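## Task

Put the mixer tap on lukewarm at full flow: swing the lever so it points straight out above the spout, and raise it to its highest position. The setting must stay put by itself once the robot lets go.

## Robot and tools

Robot: two FANUC CRX-5iA six-joint arms, named left_arm and right_arm, each ending in a Robotiq 140 mm two-finger gripper. The names do not match image sides. Bases in the scene frame: left_arm at (+0.001, +0.318, 0) m, quat_wxyz (+0.999, 0, 0, -0.047); right_arm at (+0.058, -0.395, 0) m, quat_wxyz (+0.999, 0, 0, -0.049).

Scene frame: origin on the table surface midway between the arms, +z up, +x forward across the table, left_arm on the +y side. In the gripper's own frame the fingers extend along +z and close along y. The reported end_effector_position is the spot between the pads when shut; closed fingertips reach about 33 mm past it, open ones about 9 mm. Closing pushes the tips roughly 24 mm farther from the arm, so keep that gap above surfaces. Printed hand positions can be off, more so at long reach.

Tool execute_actions, argument actions: a list holding one item, or empty. Empty list: just returns the current state. A move item is {"rows": [[...]], "steps": n} with n from 1 to 15 (default 15); each step lasts 1/30 s, each row covers one step, and the final row repeats to fill remaining steps. A wait item is {"steps": n} with no rows, n up to 300, counted from the previous result, and sends nothing. Optional pictures (boolean) switches the camera images on or off; they come by default. A refused call moves nothing.

Each row is one flat list of 18 numbers, all in [-1, 1], covering both arms even if one stays still. Order: left_arm joints 1 to 6 (waist, shoulder, elbow, forearm roll, wrist pitch, wrist roll), then left gripper position, force_limit, speed; then the same nine for right_arm. The joint numbers are offsets, not targets: they are measured from that arm's joint angles in the latest result that lists them (before any such result, or for later calls inside the same reply, from where the arm is when the move begins). They are not relative to the previous row. Scale: 1.0 equals 1.983 rad for waist and shoulder, 2.38 rad for elbow, 2.975 rad for the three wrist joints. So all zeros drives the arm back to those reference angles; it is not a pause. Joint ranges in rad: waist ±3.491, shoulder ±3.140, elbow -1.187 to 4.328, forearm roll ±3.316, wrist pitch ±3.140, wrist roll ±3.927. A request more than 0.010 rad beyond a range is refused; the real stop may differ by up to 0.010 rad, and excess is clipped there, reported as "joint sent to its limit" (possibly about an earlier move). No such line does not prove more room exists.

Gripper numbers are absolute settings, not offsets. position: +1 fully open (140 mm), pads touch near -0.8, -1 closes until blocked. force_limit: about 14 N at -1, 60 N at 0, 107 N at +1 (for parts up to 40 mm wide). speed: roughly 30, 140, 250 mm/s at -1, 0, +1. To leave a gripper unchanged, resend its previous three values; a 0 is a real command. To grasp, send -1 and confirm object_status 2. Codes: 0 moving, 1 blocked while opening, 2 blocked while closing, 3 reached target or pads met (thin items may still be held). Stopped fingers resume only on a new position (change of 0.01 or more) or if the object slips or gives. To squeeze harder while at 2, raise force_limit and switch position between -1 and -0.98. position_measured is in counts: 3 fully open, 230 pads touching, not linear.

Motion: joint targets move at most 2.62 rad/s (waist, shoulder), 3.14 (elbow), 3.93 (wrist joints), with 0.5 s ramp-up, joints of one arm synchronised. Targets are kept within 0.805 / 0.966 / 1.21 rad of measured angles, and scaled back if they would move the gripper over 70 mm from where it is. Between calls arms keep heading to the last target until they all nearly stop or a step is HELD.

Result lines: a state line per arm with end_effector_position (m) and end_effector_quat_wxyz; Joint positions (rad) and Joint velocities (rad/s) per arm in column order; "joint command not followed" means the clearance check altered or blocked targets on some steps; HELD marks steps where your row was partly or wholly not sent.

Faults: a joint torque at its load limit (142 N m for waist, shoulder, elbow; 35.6 N m for wrist joints, held weight included) or 150 N of outside force stops that arm for 10 s, drops the rest of the call, and lets it yield. MOTOR HOT warns of heat from holding loads; reaching the limit brakes the arm (OVER-TEMPERATURE FAULT). Avoid arm-to-arm collisions, hard pushes, slams, drops and knocking things over. Release the lever so it holds its setting unaided.

zoom_image: camera (cam_high, cam_low, cam_left_wrist, cam_right_wrist) and region [x0, y0, x1, y1] in pixels from the top-left, at most 504 by 504; all images are 504x504. read_manual returns only licence texts. finished_scene with scene set to the current scene number ends and grades it, irreversibly.

Each tool is called after ">>>" as name(argument=value, ...), one argument or row to a line, values as JSON.

## Session

>>> execute_actions(
  actions=[],
)

Scene clock: 0.00 s of 6000.00 s.
left_arm: end_effector_position=(+0.4107, -0.5000, +0.2794) position_measured=3 object_status=3 end_effector_quat_wxyz=(-0.113, -0.345, +0.871, -0.331) | right_arm: end_effector_position=(+0.3077, -0.6782, +0.1843) position_measured=3 object_status=3 end_effector_quat_wxyz=(+0.633, -0.572, -0.453, -0.258)
Joint positions: left_arm=[-0.719  0.709  0.68   0.524 -1.025 -0.161] | right_arm=[-0.834  0.936  0.619 -0.778 -2.623 -2.818]
Joint velocities: left_arm=[-0.    -0.001  0.001 -0.    -0.    -0.   ] | right_arm=[-0.001  0.    -0.     0.    -0.001  0.002]

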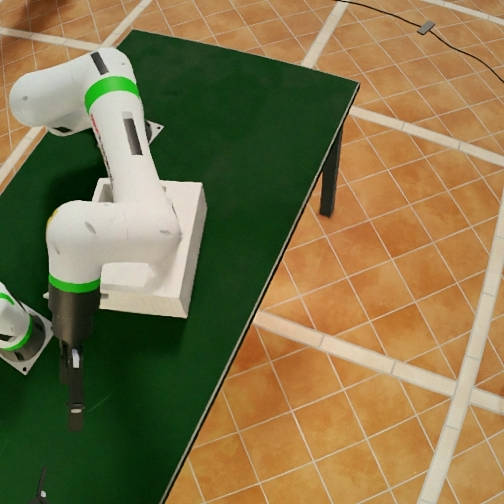

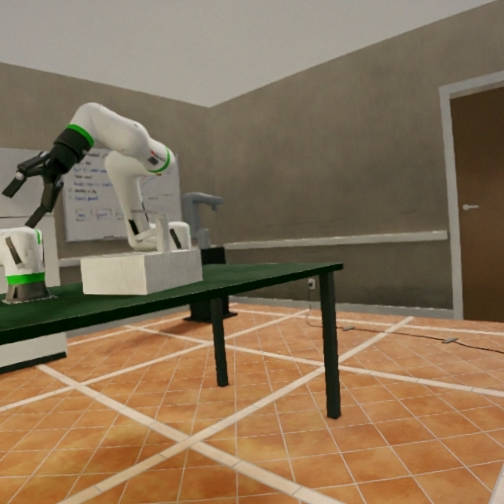

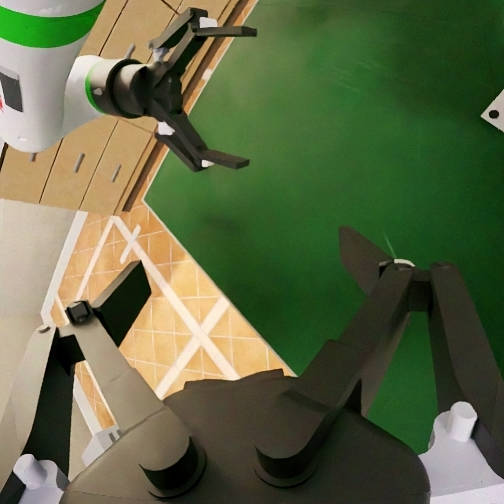

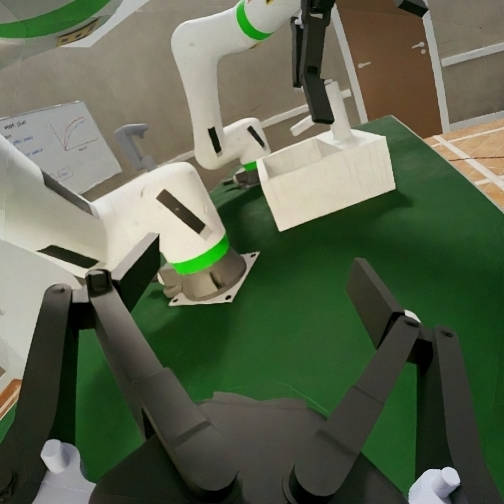

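>>> execute_actions(
  actions=[
    {"rows":[[0.45,-0.25,0,0,0,0,1,0,0,0,0,0,0,0,0,1,0,0]]},
  ],
  pictures=false,
)

>>> execute_actions(
  actions=[
    {"steps":60},
  ],
)

>>> zoom_image(
  camera="cam_high",
  region=[40,100,260,340],
)

>>> zoom_image(
  camera="cam_low",
  region=[60,170,240,310],
)

>>> zoom_image(
  camera="cam_right_wrist",
  region=[220,40,420,240],
)

Scene clock: 13.90 s of 6000.00 s.
left_arm: end_effector_position=(+0.5532, -0.3911, +0.3804) position_measured=3 object_status=3 end_effector_quat_wxyz=(-0.054, -0.412, +0.822, -0.389) | right_arm: end_effector_position=(+0.3077, -0.6782, +0.1843) position_measured=3 object_status=3 end_effector_quat_wxyz=(+0.633, -0.572, -0.453, -0.258)
Joint positions: left_arm=[-0.516  0.593  0.68   0.524 -1.025 -0.161] | right_arm=[-0.834  0.936  0.619 -0.778 -2.623 -2.818]
Joint velocities: left_arm=[ 0.467 -0.257  0.001  0.001 -0.    -0.   ] | right_arm=[-0.    -0.     0.    -0.    -0.     0.001]
Steps of this call (steps 1 to 90: nothing new was sent; then 10.40 s passed at rest; steps 91 to 105: all 15 steps of this action). Readings (joint positions | what the end effector reports):
91: left_arm=[-0.719 0.709 0.680 0.524 -1.025 -0.161] | right_arm=[-0.834 0.936 0.619 -0.778 -2.623 -2.818] | left_arm position_measured=3 object_status=3 | right_arm position_measured=3 object_status=3
92: left_arm=[-0.715 0.707 0.680 0.524 -1.025 -0.161] | right_arm=[-0.834 0.936 0.619 -0.778 -2.623 -2.818] | left_arm position_measured=3 object_status=3 | right_arm position_measured=3 object_status=3
94: left_arm=[-0.690 0.692 0.680 0.524 -1.025 -0.161] | right_arm=[-0.834 0.936 0.619 -0.778 -2.623 -2.818] | left_arm position_measured=3 object_status=3 | right_arm position_measured=3 object_status=3
98: left_arm=[-0.626 0.653 0.680 0.524 -1.025 -0.161] | right_arm=[-0.834 0.936 0.619 -0.778 -2.623 -2.818] | left_arm position_measured=3 object_status=3 | right_arm position_measured=3 object_status=3
105: the state above

Scene clock: 15.90 s of 6000.00 s.
left_arm: end_effector_position=(+0.7451, +0.1120, +0.6848) position_measured=3 object_status=3 end_effector_quat_wxyz=(-0.209, +0.580, -0.614, +0.493) | right_arm: end_effector_position=(+0.3077, -0.6782, +0.1843) position_measured=3 object_status=3 end_effector_quat_wxyz=(+0.633, -0.572, -0.453, -0.258)
Joint positions: left_arm=[ 0.173  0.213  0.68   0.524 -1.025 -0.161] | right_arm=[-0.834  0.936  0.619 -0.778 -2.623 -2.818]
Joint velocities: left_arm=[-0.001 -0.    -0.001  0.001 -0.    -0.   ] | right_arm=[-0.    -0.001 -0.     0.     0.    -0.001]
Steps of this call (steps 1 to 60: the robot went on to your last target). Readings (joint positions | what the end effector reports):
1: left_arm=[-0.501 0.584 0.680 0.524 -1.025 -0.161] | right_arm=[-0.834 0.936 0.619 -0.778 -2.623 -2.818] | left_arm position_measured=3 object_status=3 | right_arm position_measured=3 object_status=3
2: left_arm=[-0.485 0.575 0.680 0.524 -1.025 -0.161] | right_arm=[-0.834 0.936 0.619 -0.778 -2.623 -2.818] | left_arm position_measured=3 object_status=3 | right_arm position_measured=3 object_status=3
4: left_arm=[-0.453 0.558 0.680 0.524 -1.025 -0.161] | right_arm=[-0.834 0.936 0.619 -0.778 -2.623 -2.818] | left_arm position_measured=3 object_status=3 | right_arm position_measured=3 object_status=3
8: left_arm=[-0.389 0.523 0.680 0.524 -1.025 -0.161] | right_arm=[-0.834 0.936 0.619 -0.778 -2.623 -2.818] | left_arm position_measured=3 object_status=3 | right_arm position_measured=3 object_status=3
60: the state above
All arms were judged still, so your last target was given up. Only a new action makes them travel on or press farther. Fingers that are still opening or closing keep moving.

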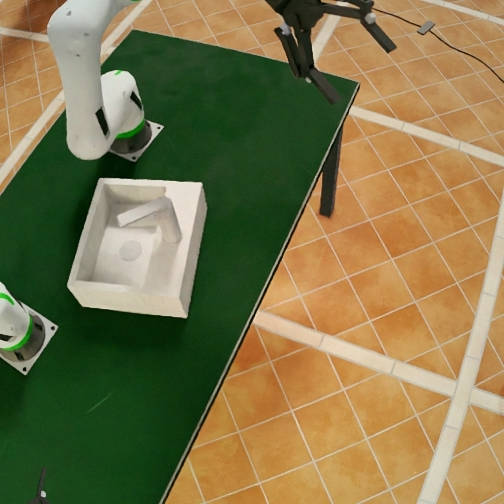

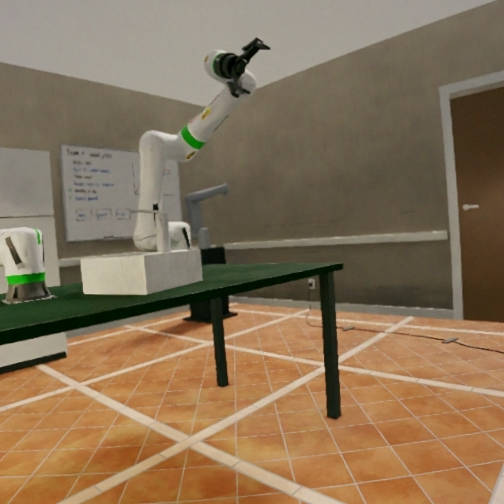

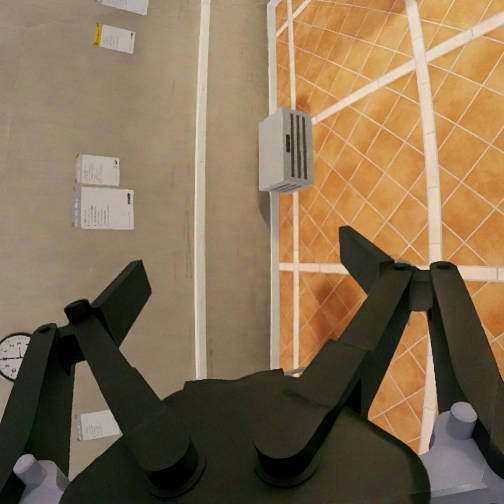

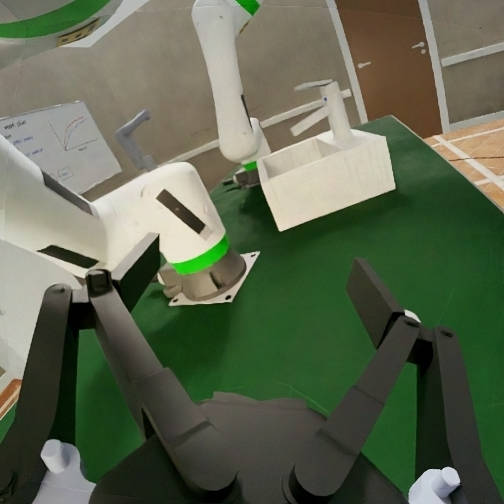

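Region (40, 100, 260, 340) of cam_high's 504x504 image, scaled by 2.100, with more detail than that image has; it fills the left 462 columns of this view, and the rest is white.

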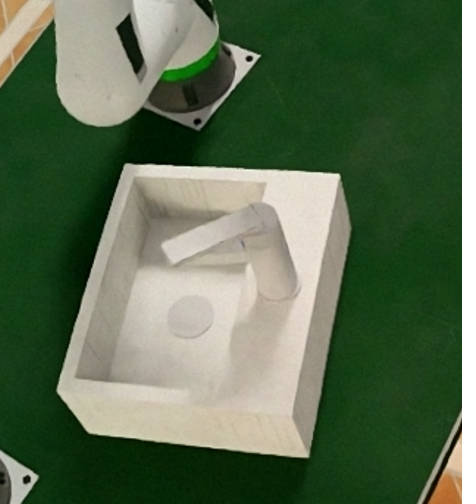

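Region (60, 170, 240, 310) of cam_low's 504x504 image, scaled by 2.800, with more detail than that image has.

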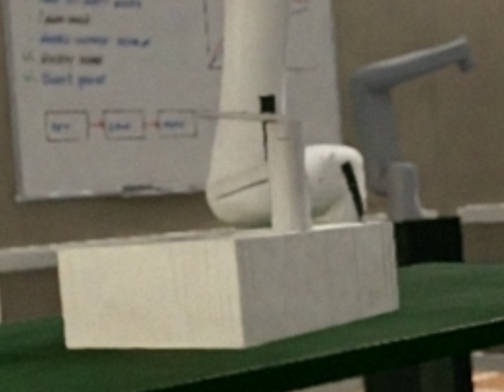

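Region (220, 40, 420, 240) of cam_right_wrist's 504x504 image, scaled by 2.520, with more detail than that image has.

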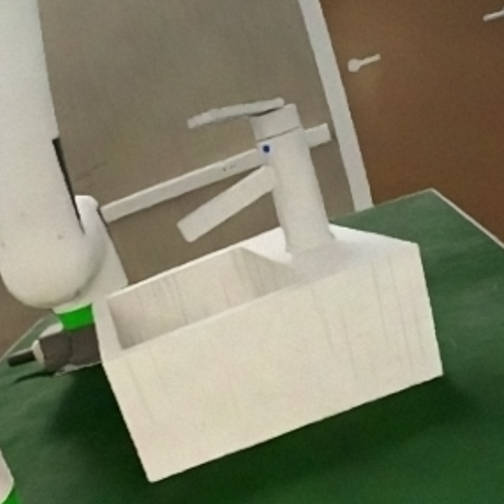

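>>> execute_actions(
  actions=[
    {"rows":[[-0.373,-0.132,-0.088,-0.176,-0.358,0.054,1,0,0,0,0,0,0,0,0,1,0,0]]},
  ],
  pictures=false,
)

>>> execute_actions(
  actions=[
    {"steps":90},
  ],
)

Scene clock: 41.13 s of 6000.00 s.
left_arm: end_effector_position=(+0.6067, -0.0091, +0.5882) position_measured=3 object_status=3 end_effector_quat_wxyz=(+0.114, -0.548, +0.736, -0.380) | right_arm: end_effector_position=(+0.3077, -0.6782, +0.1843) position_measured=3 object_status=3 end_effector_quat_wxyz=(+0.633, -0.572, -0.453, -0.258)
Joint positions: left_arm=[-0.033  0.14   0.621  0.378 -1.322 -0.116] | right_arm=[-0.834  0.936  0.619 -0.778 -2.623 -2.818]
Joint velocities: left_arm=[-0.487 -0.172 -0.138 -0.342 -0.696  0.105] | right_arm=[-0.     0.001 -0.    -0.     0.     0.002]
Steps of this call (steps 1 to 90: nothing new was sent; then 21.73 s passed at rest; steps 91 to 105: all 15 steps of this action). Readings (joint positions | what the end effector reports):
91: left_arm=[0.173 0.213 0.680 0.524 -1.025 -0.161] | right_arm=[-0.834 0.936 0.619 -0.778 -2.623 -2.818] | left_arm position_measured=3 object_status=3 | right_arm position_measured=3 object_status=3
92: left_arm=[0.170 0.212 0.678 0.521 -1.030 -0.161] | right_arm=[-0.834 0.936 0.619 -0.778 -2.623 -2.818] | left_arm position_measured=3 object_status=3 | right_arm position_measured=3 object_status=3
94: left_arm=[0.145 0.203 0.671 0.503 -1.067 -0.155] | right_arm=[-0.834 0.936 0.619 -0.778 -2.623 -2.818] | left_arm position_measured=3 object_status=3 | right_arm position_measured=3 object_status=3
98: left_arm=[0.080 0.180 0.653 0.457 -1.160 -0.141] | right_arm=[-0.834 0.936 0.619 -0.778 -2.623 -2.818] | left_arm position_measured=3 object_status=3 | right_arm position_measured=3 object_status=3
105: the state above

Scene clock: 44.13 s of 6000.00 s.
left_arm: end_effector_position=(+0.2001, -0.0013, +0.4512) position_measured=3 object_status=3 end_effector_quat_wxyz=(-0.000, -0.440, +0.898, -0.000) | right_arm: end_effector_position=(+0.3077, -0.6782, +0.1843) position_measured=3 object_status=3 end_effector_quat_wxyz=(+0.633, -0.572, -0.453, -0.258)
Joint positions: left_arm=[-0.566 -0.048  0.47   0.001 -2.09  -0.   ] | right_arm=[-0.834  0.936  0.619 -0.778 -2.623 -2.818]
Joint velocities: left_arm=[ 0.001  0.001 -0.001  0.001  0.     0.001] | right_arm=[-0.001 -0.001 -0.     0.     0.     0.   ]
Steps of this call (steps 1 to 60: the robot went on to your last target; steps 61 to 90: nothing new was sent). Readings (joint positions | what the end effector reports):
1: left_arm=[-0.050 0.134 0.616 0.366 -1.346 -0.113] | right_arm=[-0.834 0.936 0.619 -0.778 -2.623 -2.818] | left_arm position_measured=3 object_status=3 | right_arm position_measured=3 object_status=3
2: left_arm=[-0.066 0.128 0.612 0.354 -1.370 -0.109] | right_arm=[-0.834 0.936 0.619 -0.778 -2.623 -2.818] | left_arm position_measured=3 object_status=3 | right_arm position_measured=3 object_status=3
4: left_arm=[-0.100 0.116 0.602 0.330 -1.419 -0.102] | right_arm=[-0.834 0.936 0.619 -0.778 -2.623 -2.818] | left_arm position_measured=3 object_status=3 | right_arm position_measured=3 object_status=3
8: left_arm=[-0.169 0.092 0.583 0.282 -1.518 -0.087] | right_arm=[-0.834 0.936 0.619 -0.778 -2.623 -2.818] | left_arm position_measured=3 object_status=3 | right_arm position_measured=3 object_status=3
90: the state above
All arms were judged still, so your last target was given up. Only a new action makes them travel on or press farther. Fingers that are still opening or closing keep moving.

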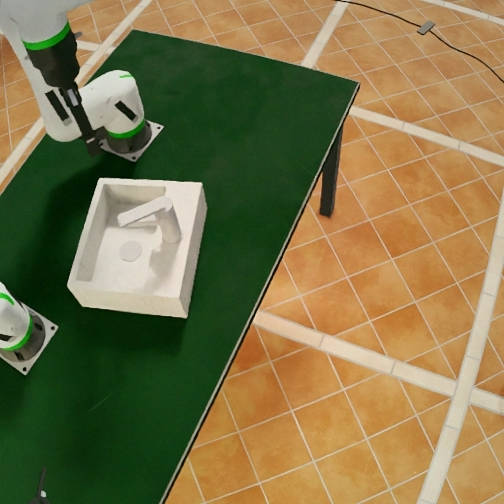

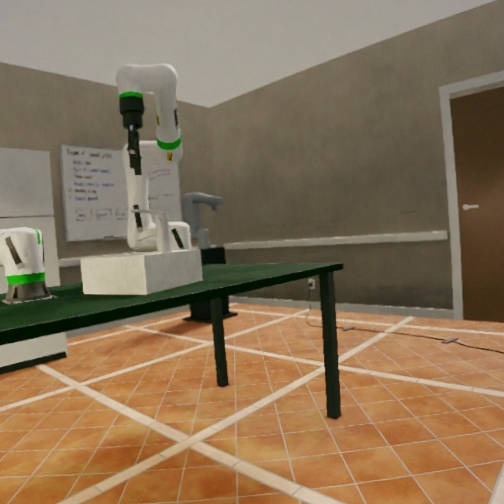

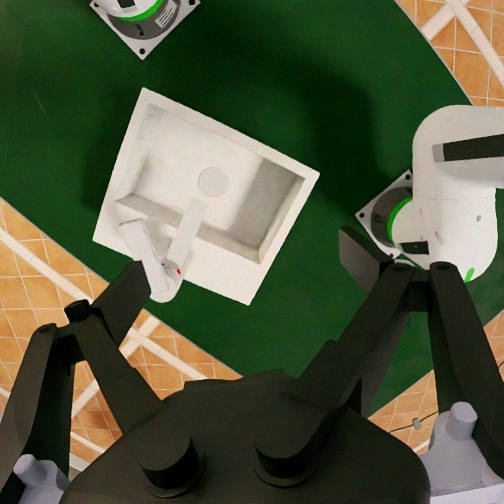

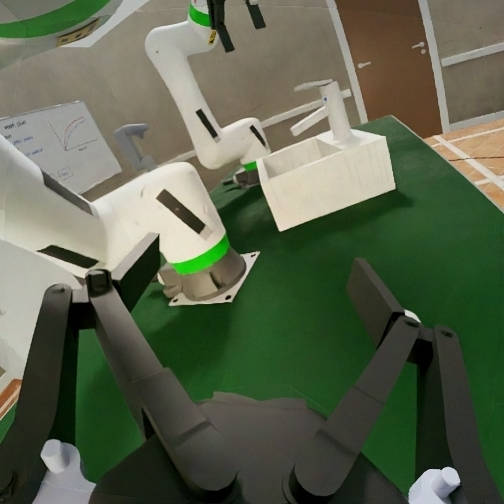

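>>> execute_actions(
  actions=[
    {"rows":[[0.039,0.096,-0.043,0,0.099,0,0.3,0,0,0,0,0,0,0,0,1,0,0]]},
  ],
  pictures=false,
)

>>> execute_actions(
  actions=[
    {"steps":25},
  ],
)

Scene clock: 68.93 s of 6000.00 s.
left_arm: end_effector_position=(+0.3251, -0.0524, +0.3336) position_measured=91 object_status=0 end_effector_quat_wxyz=(+0.000, -0.473, +0.881, -0.001) | right_arm: end_effector_position=(+0.3077, -0.6782, +0.1843) position_measured=3 object_status=3 end_effector_quat_wxyz=(+0.633, -0.572, -0.453, -0.258)
Joint positions: left_arm=[-0.491  0.138  0.37   0.    -1.802 -0.   ] | right_arm=[-0.834  0.936  0.619 -0.778 -2.623 -2.818]
Joint velocities: left_arm=[ 0.053  0.126 -0.066  0.     0.195 -0.   ] | right_arm=[-0.     0.002 -0.    -0.    -0.    -0.   ]
Steps of this call (steps 1 to 90: nothing new was sent; then 21.30 s passed at rest; steps 91 to 105: all 15 steps of this action). Readings (joint positions | what the end effector reports):
91: left_arm=[-0.566 -0.048 0.470 0.001 -2.090 -0.000] | right_arm=[-0.834 0.936 0.619 -0.778 -2.623 -2.818] | left_arm position_measured=3 object_status=0 | right_arm position_measured=3 object_status=3
92: left_arm=[-0.565 -0.045 0.468 0.001 -2.084 -0.000] | right_arm=[-0.834 0.936 0.619 -0.778 -2.623 -2.818] | left_arm position_measured=8 object_status=0 | right_arm position_measured=3 object_status=3
94: left_arm=[-0.555 -0.021 0.455 0.001 -2.046 -0.000] | right_arm=[-0.834 0.936 0.619 -0.778 -2.623 -2.818] | left_arm position_measured=23 object_status=0 | right_arm position_measured=3 object_status=3
98: left_arm=[-0.528 0.046 0.419 0.000 -1.944 -0.000] | right_arm=[-0.834 0.936 0.619 -0.778 -2.623 -2.818] | left_arm position_measured=53 object_status=0 | right_arm position_measured=3 object_status=3
105: the state above

Scene clock: 69.77 s of 6000.00 s.
left_arm: end_effector_position=(+0.3279, -0.0532, +0.3308) position_measured=91 object_status=3 end_effector_quat_wxyz=(+0.000, -0.474, +0.880, -0.001) | right_arm: end_effector_position=(+0.3077, -0.6782, +0.1843) position_measured=3 object_status=3 end_effector_quat_wxyz=(+0.633, -0.572, -0.453, -0.258)
Joint positions: left_arm=[-0.489  0.142  0.368  0.001 -1.795 -0.   ] | right_arm=[-0.834  0.936  0.619 -0.778 -2.623 -2.818]
Joint velocities: left_arm=[-0.001 -0.002  0.001  0.    -0.     0.   ] | right_arm=[-0.001 -0.003  0.     0.    -0.     0.002]
Steps of this call (steps 1 to 15: the robot went on to your last target; steps 16 to 25: nothing new was sent). Readings (joint positions | what the end effector reports):
1: left_arm=[-0.490 0.140 0.369 0.000 -1.798 -0.000] | right_arm=[-0.834 0.936 0.619 -0.778 -2.623 -2.818] | left_arm position_measured=91 object_status=0 | right_arm position_measured=3 object_status=3
2: left_arm=[-0.489 0.141 0.368 0.000 -1.797 -0.000] | right_arm=[-0.834 0.936 0.619 -0.778 -2.623 -2.818] | left_arm position_measured=91 object_status=0 | right_arm position_measured=3 object_status=3
4: left_arm=[-0.489 0.141 0.368 0.001 -1.796 -0.000] | right_arm=[-0.834 0.936 0.619 -0.778 -2.623 -2.818] | left_arm position_measured=91 object_status=3 | right_arm position_measured=3 object_status=3
8: left_arm=[-0.489 0.142 0.368 0.001 -1.795 -0.000] | right_arm=[-0.834 0.936 0.619 -0.778 -2.623 -2.818] | left_arm position_measured=91 object_status=3 | right_arm position_measured=3 object_status=3
25: the state above
All arms were judged still, so your last target was given up. Only a new action makes them travel on or press farther. Fingers that are still opening or closing keep moving.

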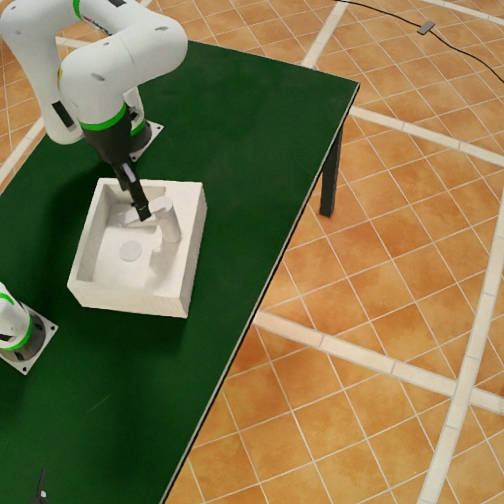

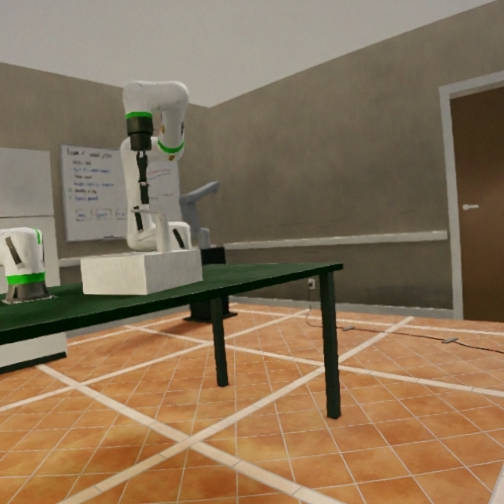

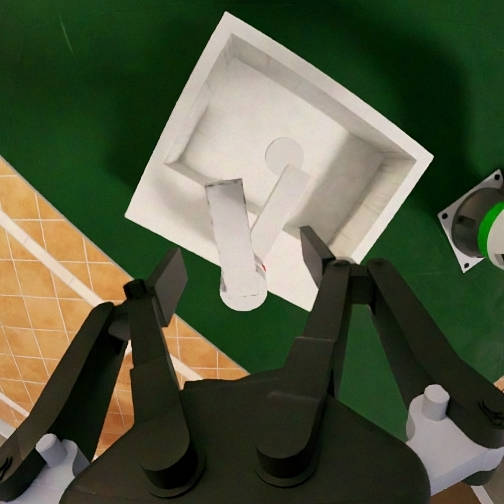

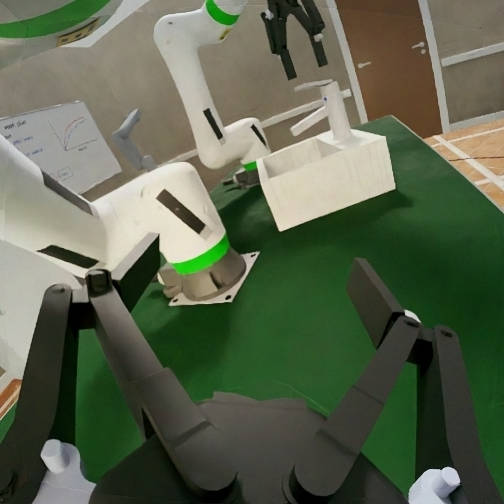

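>>> execute_actions(
  actions=[
    {"rows":[[0,-0.0105,-0.064,0,0.044,0,0.3,0,0,0,0,0,0,0,0,1,0,0]]},
  ],
  pictures=false,
)

>>> execute_actions(
  actions=[
    {"steps":10},
  ],
)

>>> zoom_image(
  camera="cam_right_wrist",
  region=[240,10,400,170],
)

Scene clock: 79.70 s of 6000.00 s.
left_arm: end_effector_position=(+0.3282, -0.0535, +0.2762) position_measured=91 object_status=3 end_effector_quat_wxyz=(-0.000, -0.474, +0.880, -0.001) | right_arm: end_effector_position=(+0.3077, -0.6782, +0.1843) position_measured=3 object_status=3 end_effector_quat_wxyz=(+0.633, -0.572, -0.453, -0.258)
Joint positions: left_arm=[-0.489  0.121  0.216  0.001 -1.664 -0.   ] | right_arm=[-0.834  0.936  0.619 -0.778 -2.623 -2.818]
Joint velocities: left_arm=[ 0.    -0.001 -0.001 -0.001  0.001  0.   ] | right_arm=[-0.    -0.001  0.     0.     0.001 -0.002]
Steps of this call (steps 1 to 90: nothing new was sent; then 6.43 s passed at rest; steps 91 to 105: all 15 steps of this action). Readings (joint positions | what the end effector reports):
91: left_arm=[-0.489 0.142 0.367 0.001 -1.795 -0.000] | right_arm=[-0.834 0.936 0.619 -0.778 -2.623 -2.818] | left_arm position_measured=91 object_status=3 | right_arm position_measured=3 object_status=3
92: left_arm=[-0.489 0.141 0.363 0.001 -1.790 -0.000] | right_arm=[-0.834 0.936 0.619 -0.778 -2.623 -2.818] | left_arm position_measured=91 object_status=3 | right_arm position_measured=3 object_status=3
94: left_arm=[-0.489 0.137 0.332 0.001 -1.764 -0.000] | right_arm=[-0.834 0.936 0.619 -0.778 -2.623 -2.818] | left_arm position_measured=91 object_status=3 | right_arm position_measured=3 object_status=3
98: left_arm=[-0.489 0.124 0.235 0.001 -1.681 -0.000] | right_arm=[-0.834 0.936 0.619 -0.778 -2.623 -2.818] | left_arm position_measured=91 object_status=3 | right_arm position_measured=3 object_status=3
105: the state above

Scene clock: 80.03 s of 6000.00 s.
left_arm: end_effector_position=(+0.3282, -0.0534, +0.2761) position_measured=91 object_status=3 end_effector_quat_wxyz=(-0.000, -0.474, +0.880, -0.001) | right_arm: end_effector_position=(+0.3077, -0.6782, +0.1843) position_measured=3 object_status=3 end_effector_quat_wxyz=(+0.633, -0.572, -0.453, -0.258)
Joint positions: left_arm=[-0.489  0.121  0.216  0.001 -1.664 -0.   ] | right_arm=[-0.834  0.936  0.619 -0.778 -2.623 -2.818]
Joint velocities: left_arm=[-0.001 -0.001 -0.     0.001  0.    -0.   ] | right_arm=[-0.    -0.001 -0.    -0.     0.    -0.001]
Steps of this call (steps 1 to 10: the robot went on to your last target). Readings (joint positions | what the end effector reports):
1: left_arm=[-0.489 0.121 0.216 0.001 -1.664 -0.000] | right_arm=[-0.834 0.936 0.619 -0.778 -2.623 -2.818] | left_arm position_measured=91 object_status=3 | right_arm position_measured=3 object_status=3
2: left_arm=[-0.489 0.121 0.216 0.001 -1.664 -0.000] | right_arm=[-0.834 0.936 0.619 -0.778 -2.623 -2.818] | left_arm position_measured=91 object_status=3 | right_arm position_measured=3 object_status=3
4: left_arm=[-0.489 0.121 0.216 0.001 -1.664 -0.000] | right_arm=[-0.834 0.936 0.619 -0.778 -2.623 -2.818] | left_arm position_measured=91 object_status=3 | right_arm position_measured=3 object_status=3
8: left_arm=[-0.489 0.121 0.216 0.001 -1.664 -0.000] | right_arm=[-0.834 0.936 0.619 -0.778 -2.623 -2.818] | left_arm position_measured=91 object_status=3 | right_arm position_measured=3 object_status=3
10: the state above

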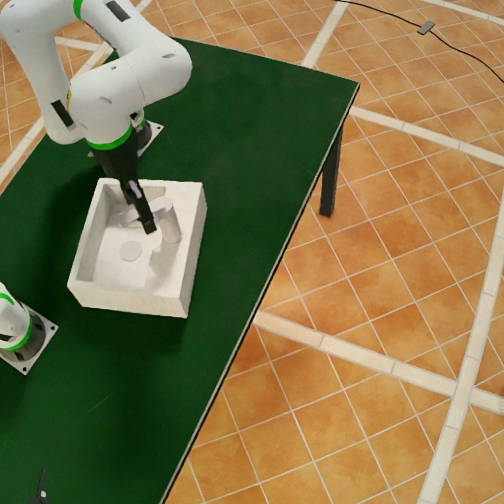

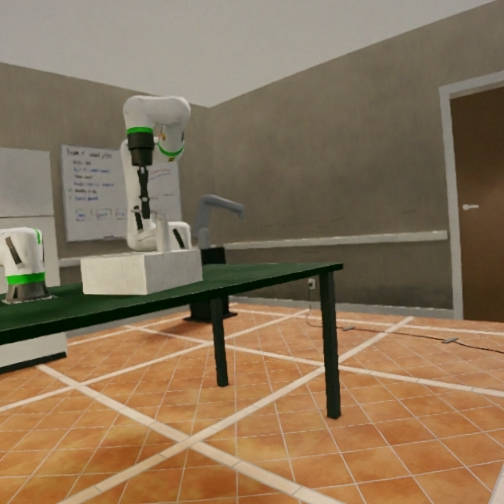

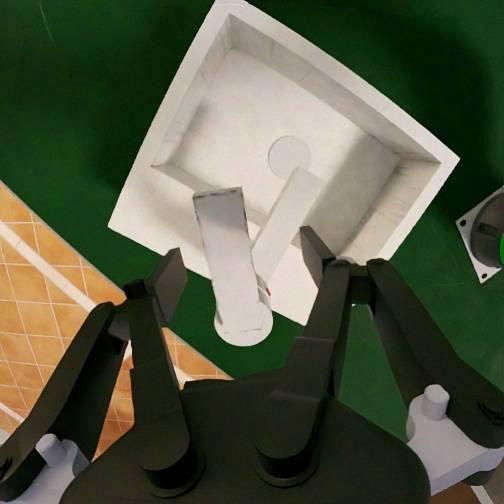

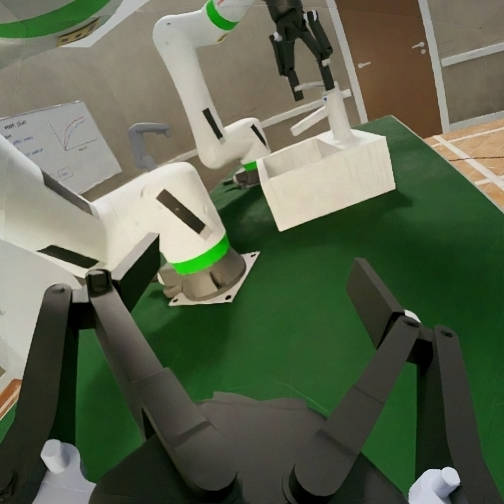

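Region (240, 10, 400, 170) of cam_right_wrist's 504x504 image, scaled by 3.150, with more detail than that image has.

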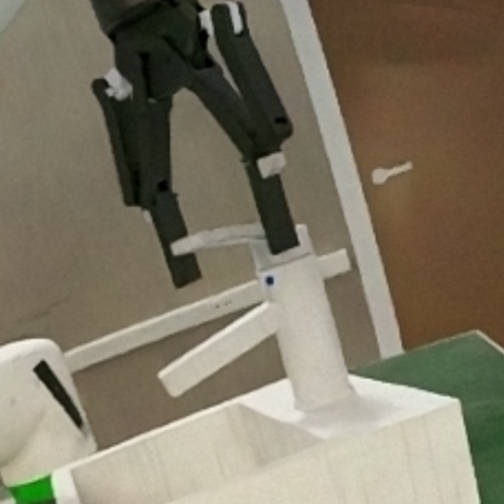

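>>> execute_actions(
  actions=[
    {"rows":[[-0.003,-0.0023,-0.0265,0,0.02,0.02,0.3,0,0,0,0,0,0,0,0,1,0,0]],"steps":12},
  ],
  pictures=false,
)

>>> execute_actions(
  actions=[
    {"rows":[[0,0,0,0,0,0,-0.28,-0.5,0,0,0,0,0,0,0,1,0,0]]},
  ],
)

>>> execute_actions(
  actions=[
    {"rows":[[0.001,-0.005,-0.004,0,0,-0.023,-0.28,-0.5,0,0,0,0,0,0,0,1,0,0],[0.002,-0.012,-0.01,0,0,-0.056,-0.28,-0.5,0,0,0,0,0,0,0,1,0,0],[0.004,-0.02,-0.017,0,0.001,-0.095,-0.28,-0.5,0,0,0,0,0,0,0,1,0,0],[0.006,-0.03,-0.026,0,0.001,-0.14,-0.28,-0.5,0,0,0,0,0,0,0,1,0,0],[0.009,-0.049,-0.043,0,0.002,-0.235,-0.28,-0.5,0,0,0,0,0,0,0,1,0,0]]},
  ],
  pictures=false,
)

>>> execute_actions(
  actions=[
    {"steps":20},
  ],
)

Scene clock: 95.07 s of 6000.00 s.
left_arm: end_effector_position=(+0.3261, -0.0554, +0.2513) position_measured=91 object_status=3 end_effector_quat_wxyz=(+0.000, -0.498, +0.867, -0.001) | right_arm: end_effector_position=(+0.3077, -0.6782, +0.1843) position_measured=3 object_status=3 end_effector_quat_wxyz=(+0.633, -0.572, -0.453, -0.258)
Joint positions: left_arm=[-0.495  0.116  0.153  0.001 -1.605  0.059] | right_arm=[-0.834  0.936  0.619 -0.778 -2.623 -2.818]
Joint velocities: left_arm=[-0.001 -0.    -0.002 -0.     0.001  0.002] | right_arm=[-0.     0.     0.     0.     0.     0.001]
Steps of this call (steps 1 to 15: the robot went on to your last target; steps 16 to 90: nothing new was sent; then 11.63 s passed at rest; steps 91 to 102: all 12 steps of this action). Readings (joint positions | what the end effector reports):
91: left_arm=[-0.489 0.121 0.215 0.001 -1.664 0.000] | right_arm=[-0.834 0.936 0.619 -0.778 -2.623 -2.818] | left_arm position_measured=91 object_status=3 | right_arm position_measured=3 object_status=3
92: left_arm=[-0.489 0.121 0.210 0.001 -1.659 0.005] | right_arm=[-0.834 0.936 0.619 -0.778 -2.623 -2.818] | left_arm position_measured=91 object_status=3 | right_arm position_measured=3 object_status=3
94: left_arm=[-0.492 0.119 0.182 0.001 -1.633 0.031] | right_arm=[-0.834 0.936 0.619 -0.778 -2.623 -2.818] | left_arm position_measured=91 object_status=3 | right_arm position_measured=3 object_status=3
98: left_arm=[-0.495 0.117 0.154 0.001 -1.606 0.058] | right_arm=[-0.834 0.936 0.619 -0.778 -2.623 -2.818] | left_arm position_measured=91 object_status=3 | right_arm position_measured=3 object_status=3
102: the state above

Scene clock: 95.57 s of 6000.00 s.
left_arm: end_effector_position=(+0.3262, -0.0555, +0.2513) position_measured=164 object_status=0 end_effector_quat_wxyz=(+0.000, -0.498, +0.867, -0.001) | right_arm: end_effector_position=(+0.3077, -0.6782, +0.1843) position_measured=3 object_status=3 end_effector_quat_wxyz=(+0.633, -0.572, -0.453, -0.258)
Joint positions: left_arm=[-0.495  0.116  0.153  0.001 -1.605  0.059] | right_arm=[-0.834  0.936  0.619 -0.778 -2.623 -2.818]
Joint velocities: left_arm=[ 0.     0.001 -0.001 -0.    -0.     0.   ] | right_arm=[-0.     0.001  0.    -0.    -0.    -0.001]
Steps of this call (steps 1 to 15: all 15 steps of this action). Readings (joint positions | what the end effector reports):
1: left_arm=[-0.495 0.116 0.153 0.001 -1.605 0.059] | right_arm=[-0.834 0.936 0.619 -0.778 -2.623 -2.818] | left_arm position_measured=91 object_status=0 | right_arm position_measured=3 object_status=3
2: left_arm=[-0.495 0.116 0.153 0.001 -1.605 0.059] | right_arm=[-0.834 0.936 0.619 -0.778 -2.623 -2.818] | left_arm position_measured=95 object_status=0 | right_arm position_measured=3 object_status=3
4: left_arm=[-0.495 0.116 0.153 0.001 -1.605 0.059] | right_arm=[-0.834 0.936 0.619 -0.778 -2.623 -2.818] | left_arm position_measured=111 object_status=0 | right_arm position_measured=3 object_status=3
8: left_arm=[-0.495 0.116 0.153 0.001 -1.605 0.059] | right_arm=[-0.834 0.936 0.619 -0.778 -2.623 -2.818] | left_arm position_measured=141 object_status=0 | right_arm position_measured=3 object_status=3
15: the state above

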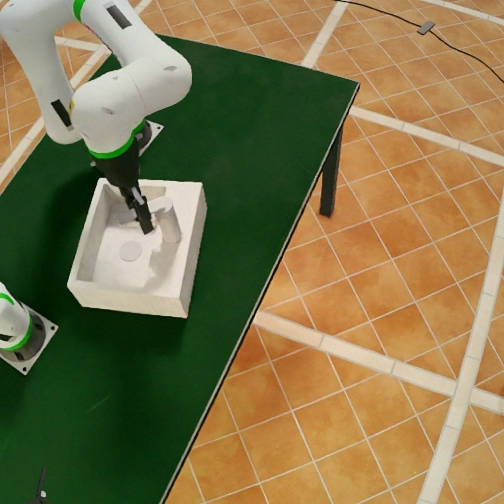

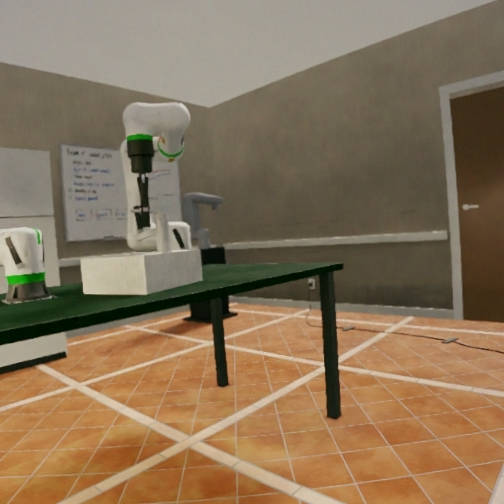

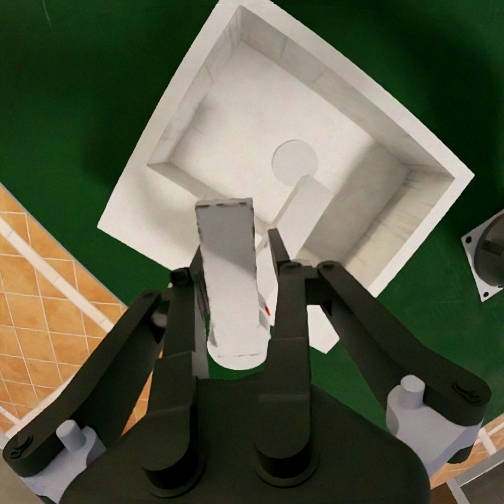

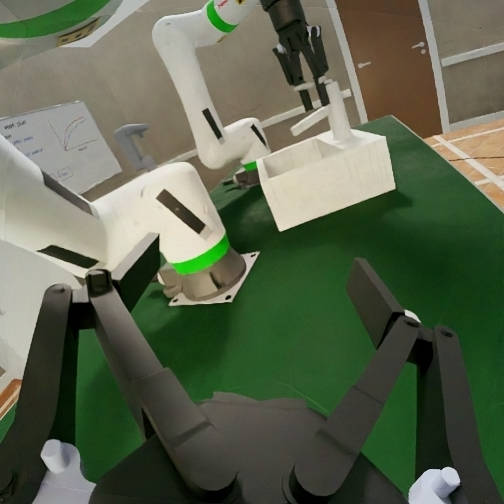

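Scene clock: 96.07 s of 6000.00 s.
left_arm: end_effector_position=(+0.3021, -0.0308, +0.2521) position_measured=164 object_status=3 end_effector_quat_wxyz=(+0.001, -0.211, +0.978, -0.001) | right_arm: end_effector_position=(+0.3077, -0.6782, +0.1843) position_measured=3 object_status=3 end_effector_quat_wxyz=(+0.633, -0.572, -0.453, -0.258)
Joint positions: left_arm=[-0.479  0.028  0.06   0.001 -1.599 -0.574] | right_arm=[-0.834  0.936  0.619 -0.778 -2.623 -2.818]
Joint velocities: left_arm=[ 0.025 -0.133 -0.145 -0.     0.011 -0.979] | right_arm=[-0.     0.    -0.    -0.    -0.001  0.   ]
Steps of this call (steps 1 to 15: all 15 steps of this action). Readings (joint positions | what the end effector reports):
1: left_arm=[-0.495 0.116 0.153 0.001 -1.605 0.059] | right_arm=[-0.834 0.936 0.619 -0.778 -2.623 -2.818] | left_arm position_measured=164 object_status=0 | right_arm position_measured=3 object_status=3
2: left_arm=[-0.495 0.116 0.152 0.001 -1.605 0.053] | right_arm=[-0.834 0.936 0.619 -0.778 -2.623 -2.818] | left_arm position_measured=164 object_status=3 | right_arm position_measured=3 object_status=3
4: left_arm=[-0.494 0.110 0.146 0.001 -1.605 0.015] | right_arm=[-0.834 0.936 0.619 -0.778 -2.623 -2.818] | left_arm position_measured=164 object_status=3 | right_arm position_measured=3 object_status=3
8: left_arm=[-0.489 0.085 0.120 0.001 -1.604 -0.165] | right_arm=[-0.834 0.936 0.619 -0.778 -2.623 -2.818] | left_arm position_measured=164 object_status=3 | right_arm position_measured=3 object_status=3
15: the state above

Scene clock: 96.73 s of 6000.00 s.
left_arm: end_effector_position=(+0.2997, -0.0283, +0.2518) position_measured=164 object_status=3 end_effector_quat_wxyz=(+0.001, -0.179, +0.984, -0.001) | right_arm: end_effector_position=(+0.3077, -0.6782, +0.1843) position_measured=3 object_status=3 end_effector_quat_wxyz=(+0.633, -0.572, -0.453, -0.258)
Joint positions: left_arm=[-0.477  0.019  0.05   0.001 -1.599 -0.64 ] | right_arm=[-0.834  0.936  0.619 -0.778 -2.623 -2.818]
Joint velocities: left_arm=[-0.001 -0.001  0.002  0.001 -0.     0.   ] | right_arm=[-0.     0.    -0.    -0.    -0.001  0.001]
Steps of this call (steps 1 to 20: the robot went on to your last target). Readings (joint positions | what the end effector reports):
1: left_arm=[-0.478 0.024 0.056 0.001 -1.599 -0.603] | right_arm=[-0.834 0.936 0.619 -0.778 -2.623 -2.818] | left_arm position_measured=164 object_status=3 | right_arm position_measured=3 object_status=3
2: left_arm=[-0.478 0.021 0.053 0.001 -1.599 -0.624] | right_arm=[-0.834 0.936 0.619 -0.778 -2.623 -2.818] | left_arm position_measured=164 object_status=3 | right_arm position_measured=3 object_status=3
4: left_arm=[-0.477 0.019 0.050 0.001 -1.599 -0.639] | right_arm=[-0.834 0.936 0.619 -0.778 -2.623 -2.818] | left_arm position_measured=164 object_status=3 | right_arm position_measured=3 object_status=3
8: left_arm=[-0.477 0.019 0.050 0.001 -1.599 -0.640] | right_arm=[-0.834 0.936 0.619 -0.778 -2.623 -2.818] | left_arm position_measured=164 object_status=3 | right_arm position_measured=3 object_status=3
20: the state above

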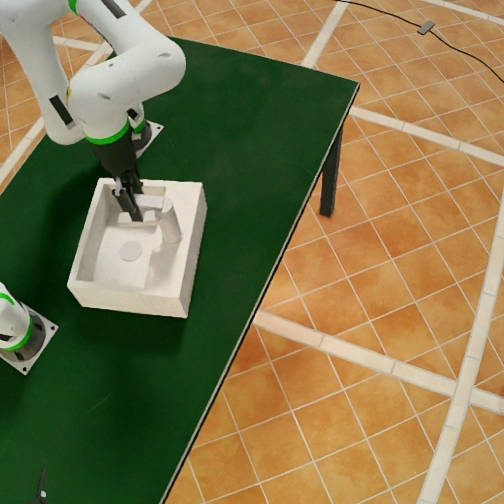

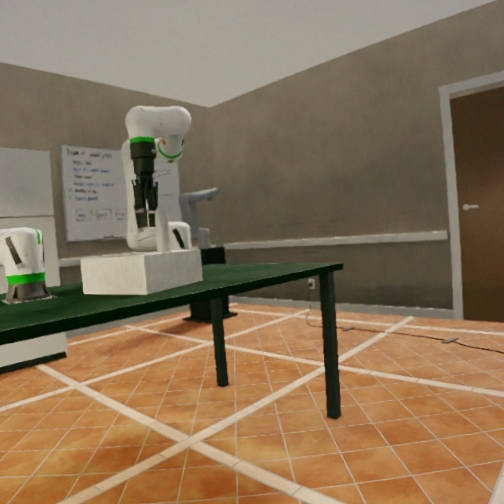

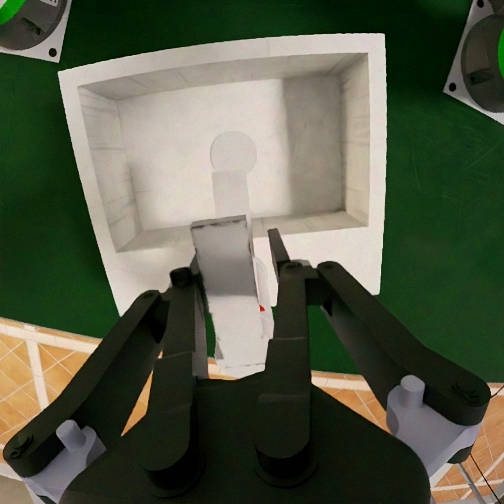

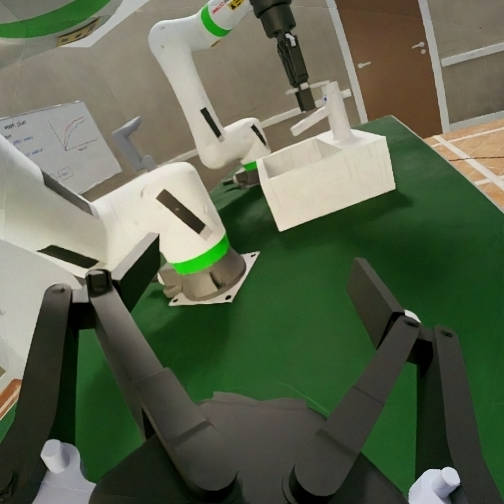

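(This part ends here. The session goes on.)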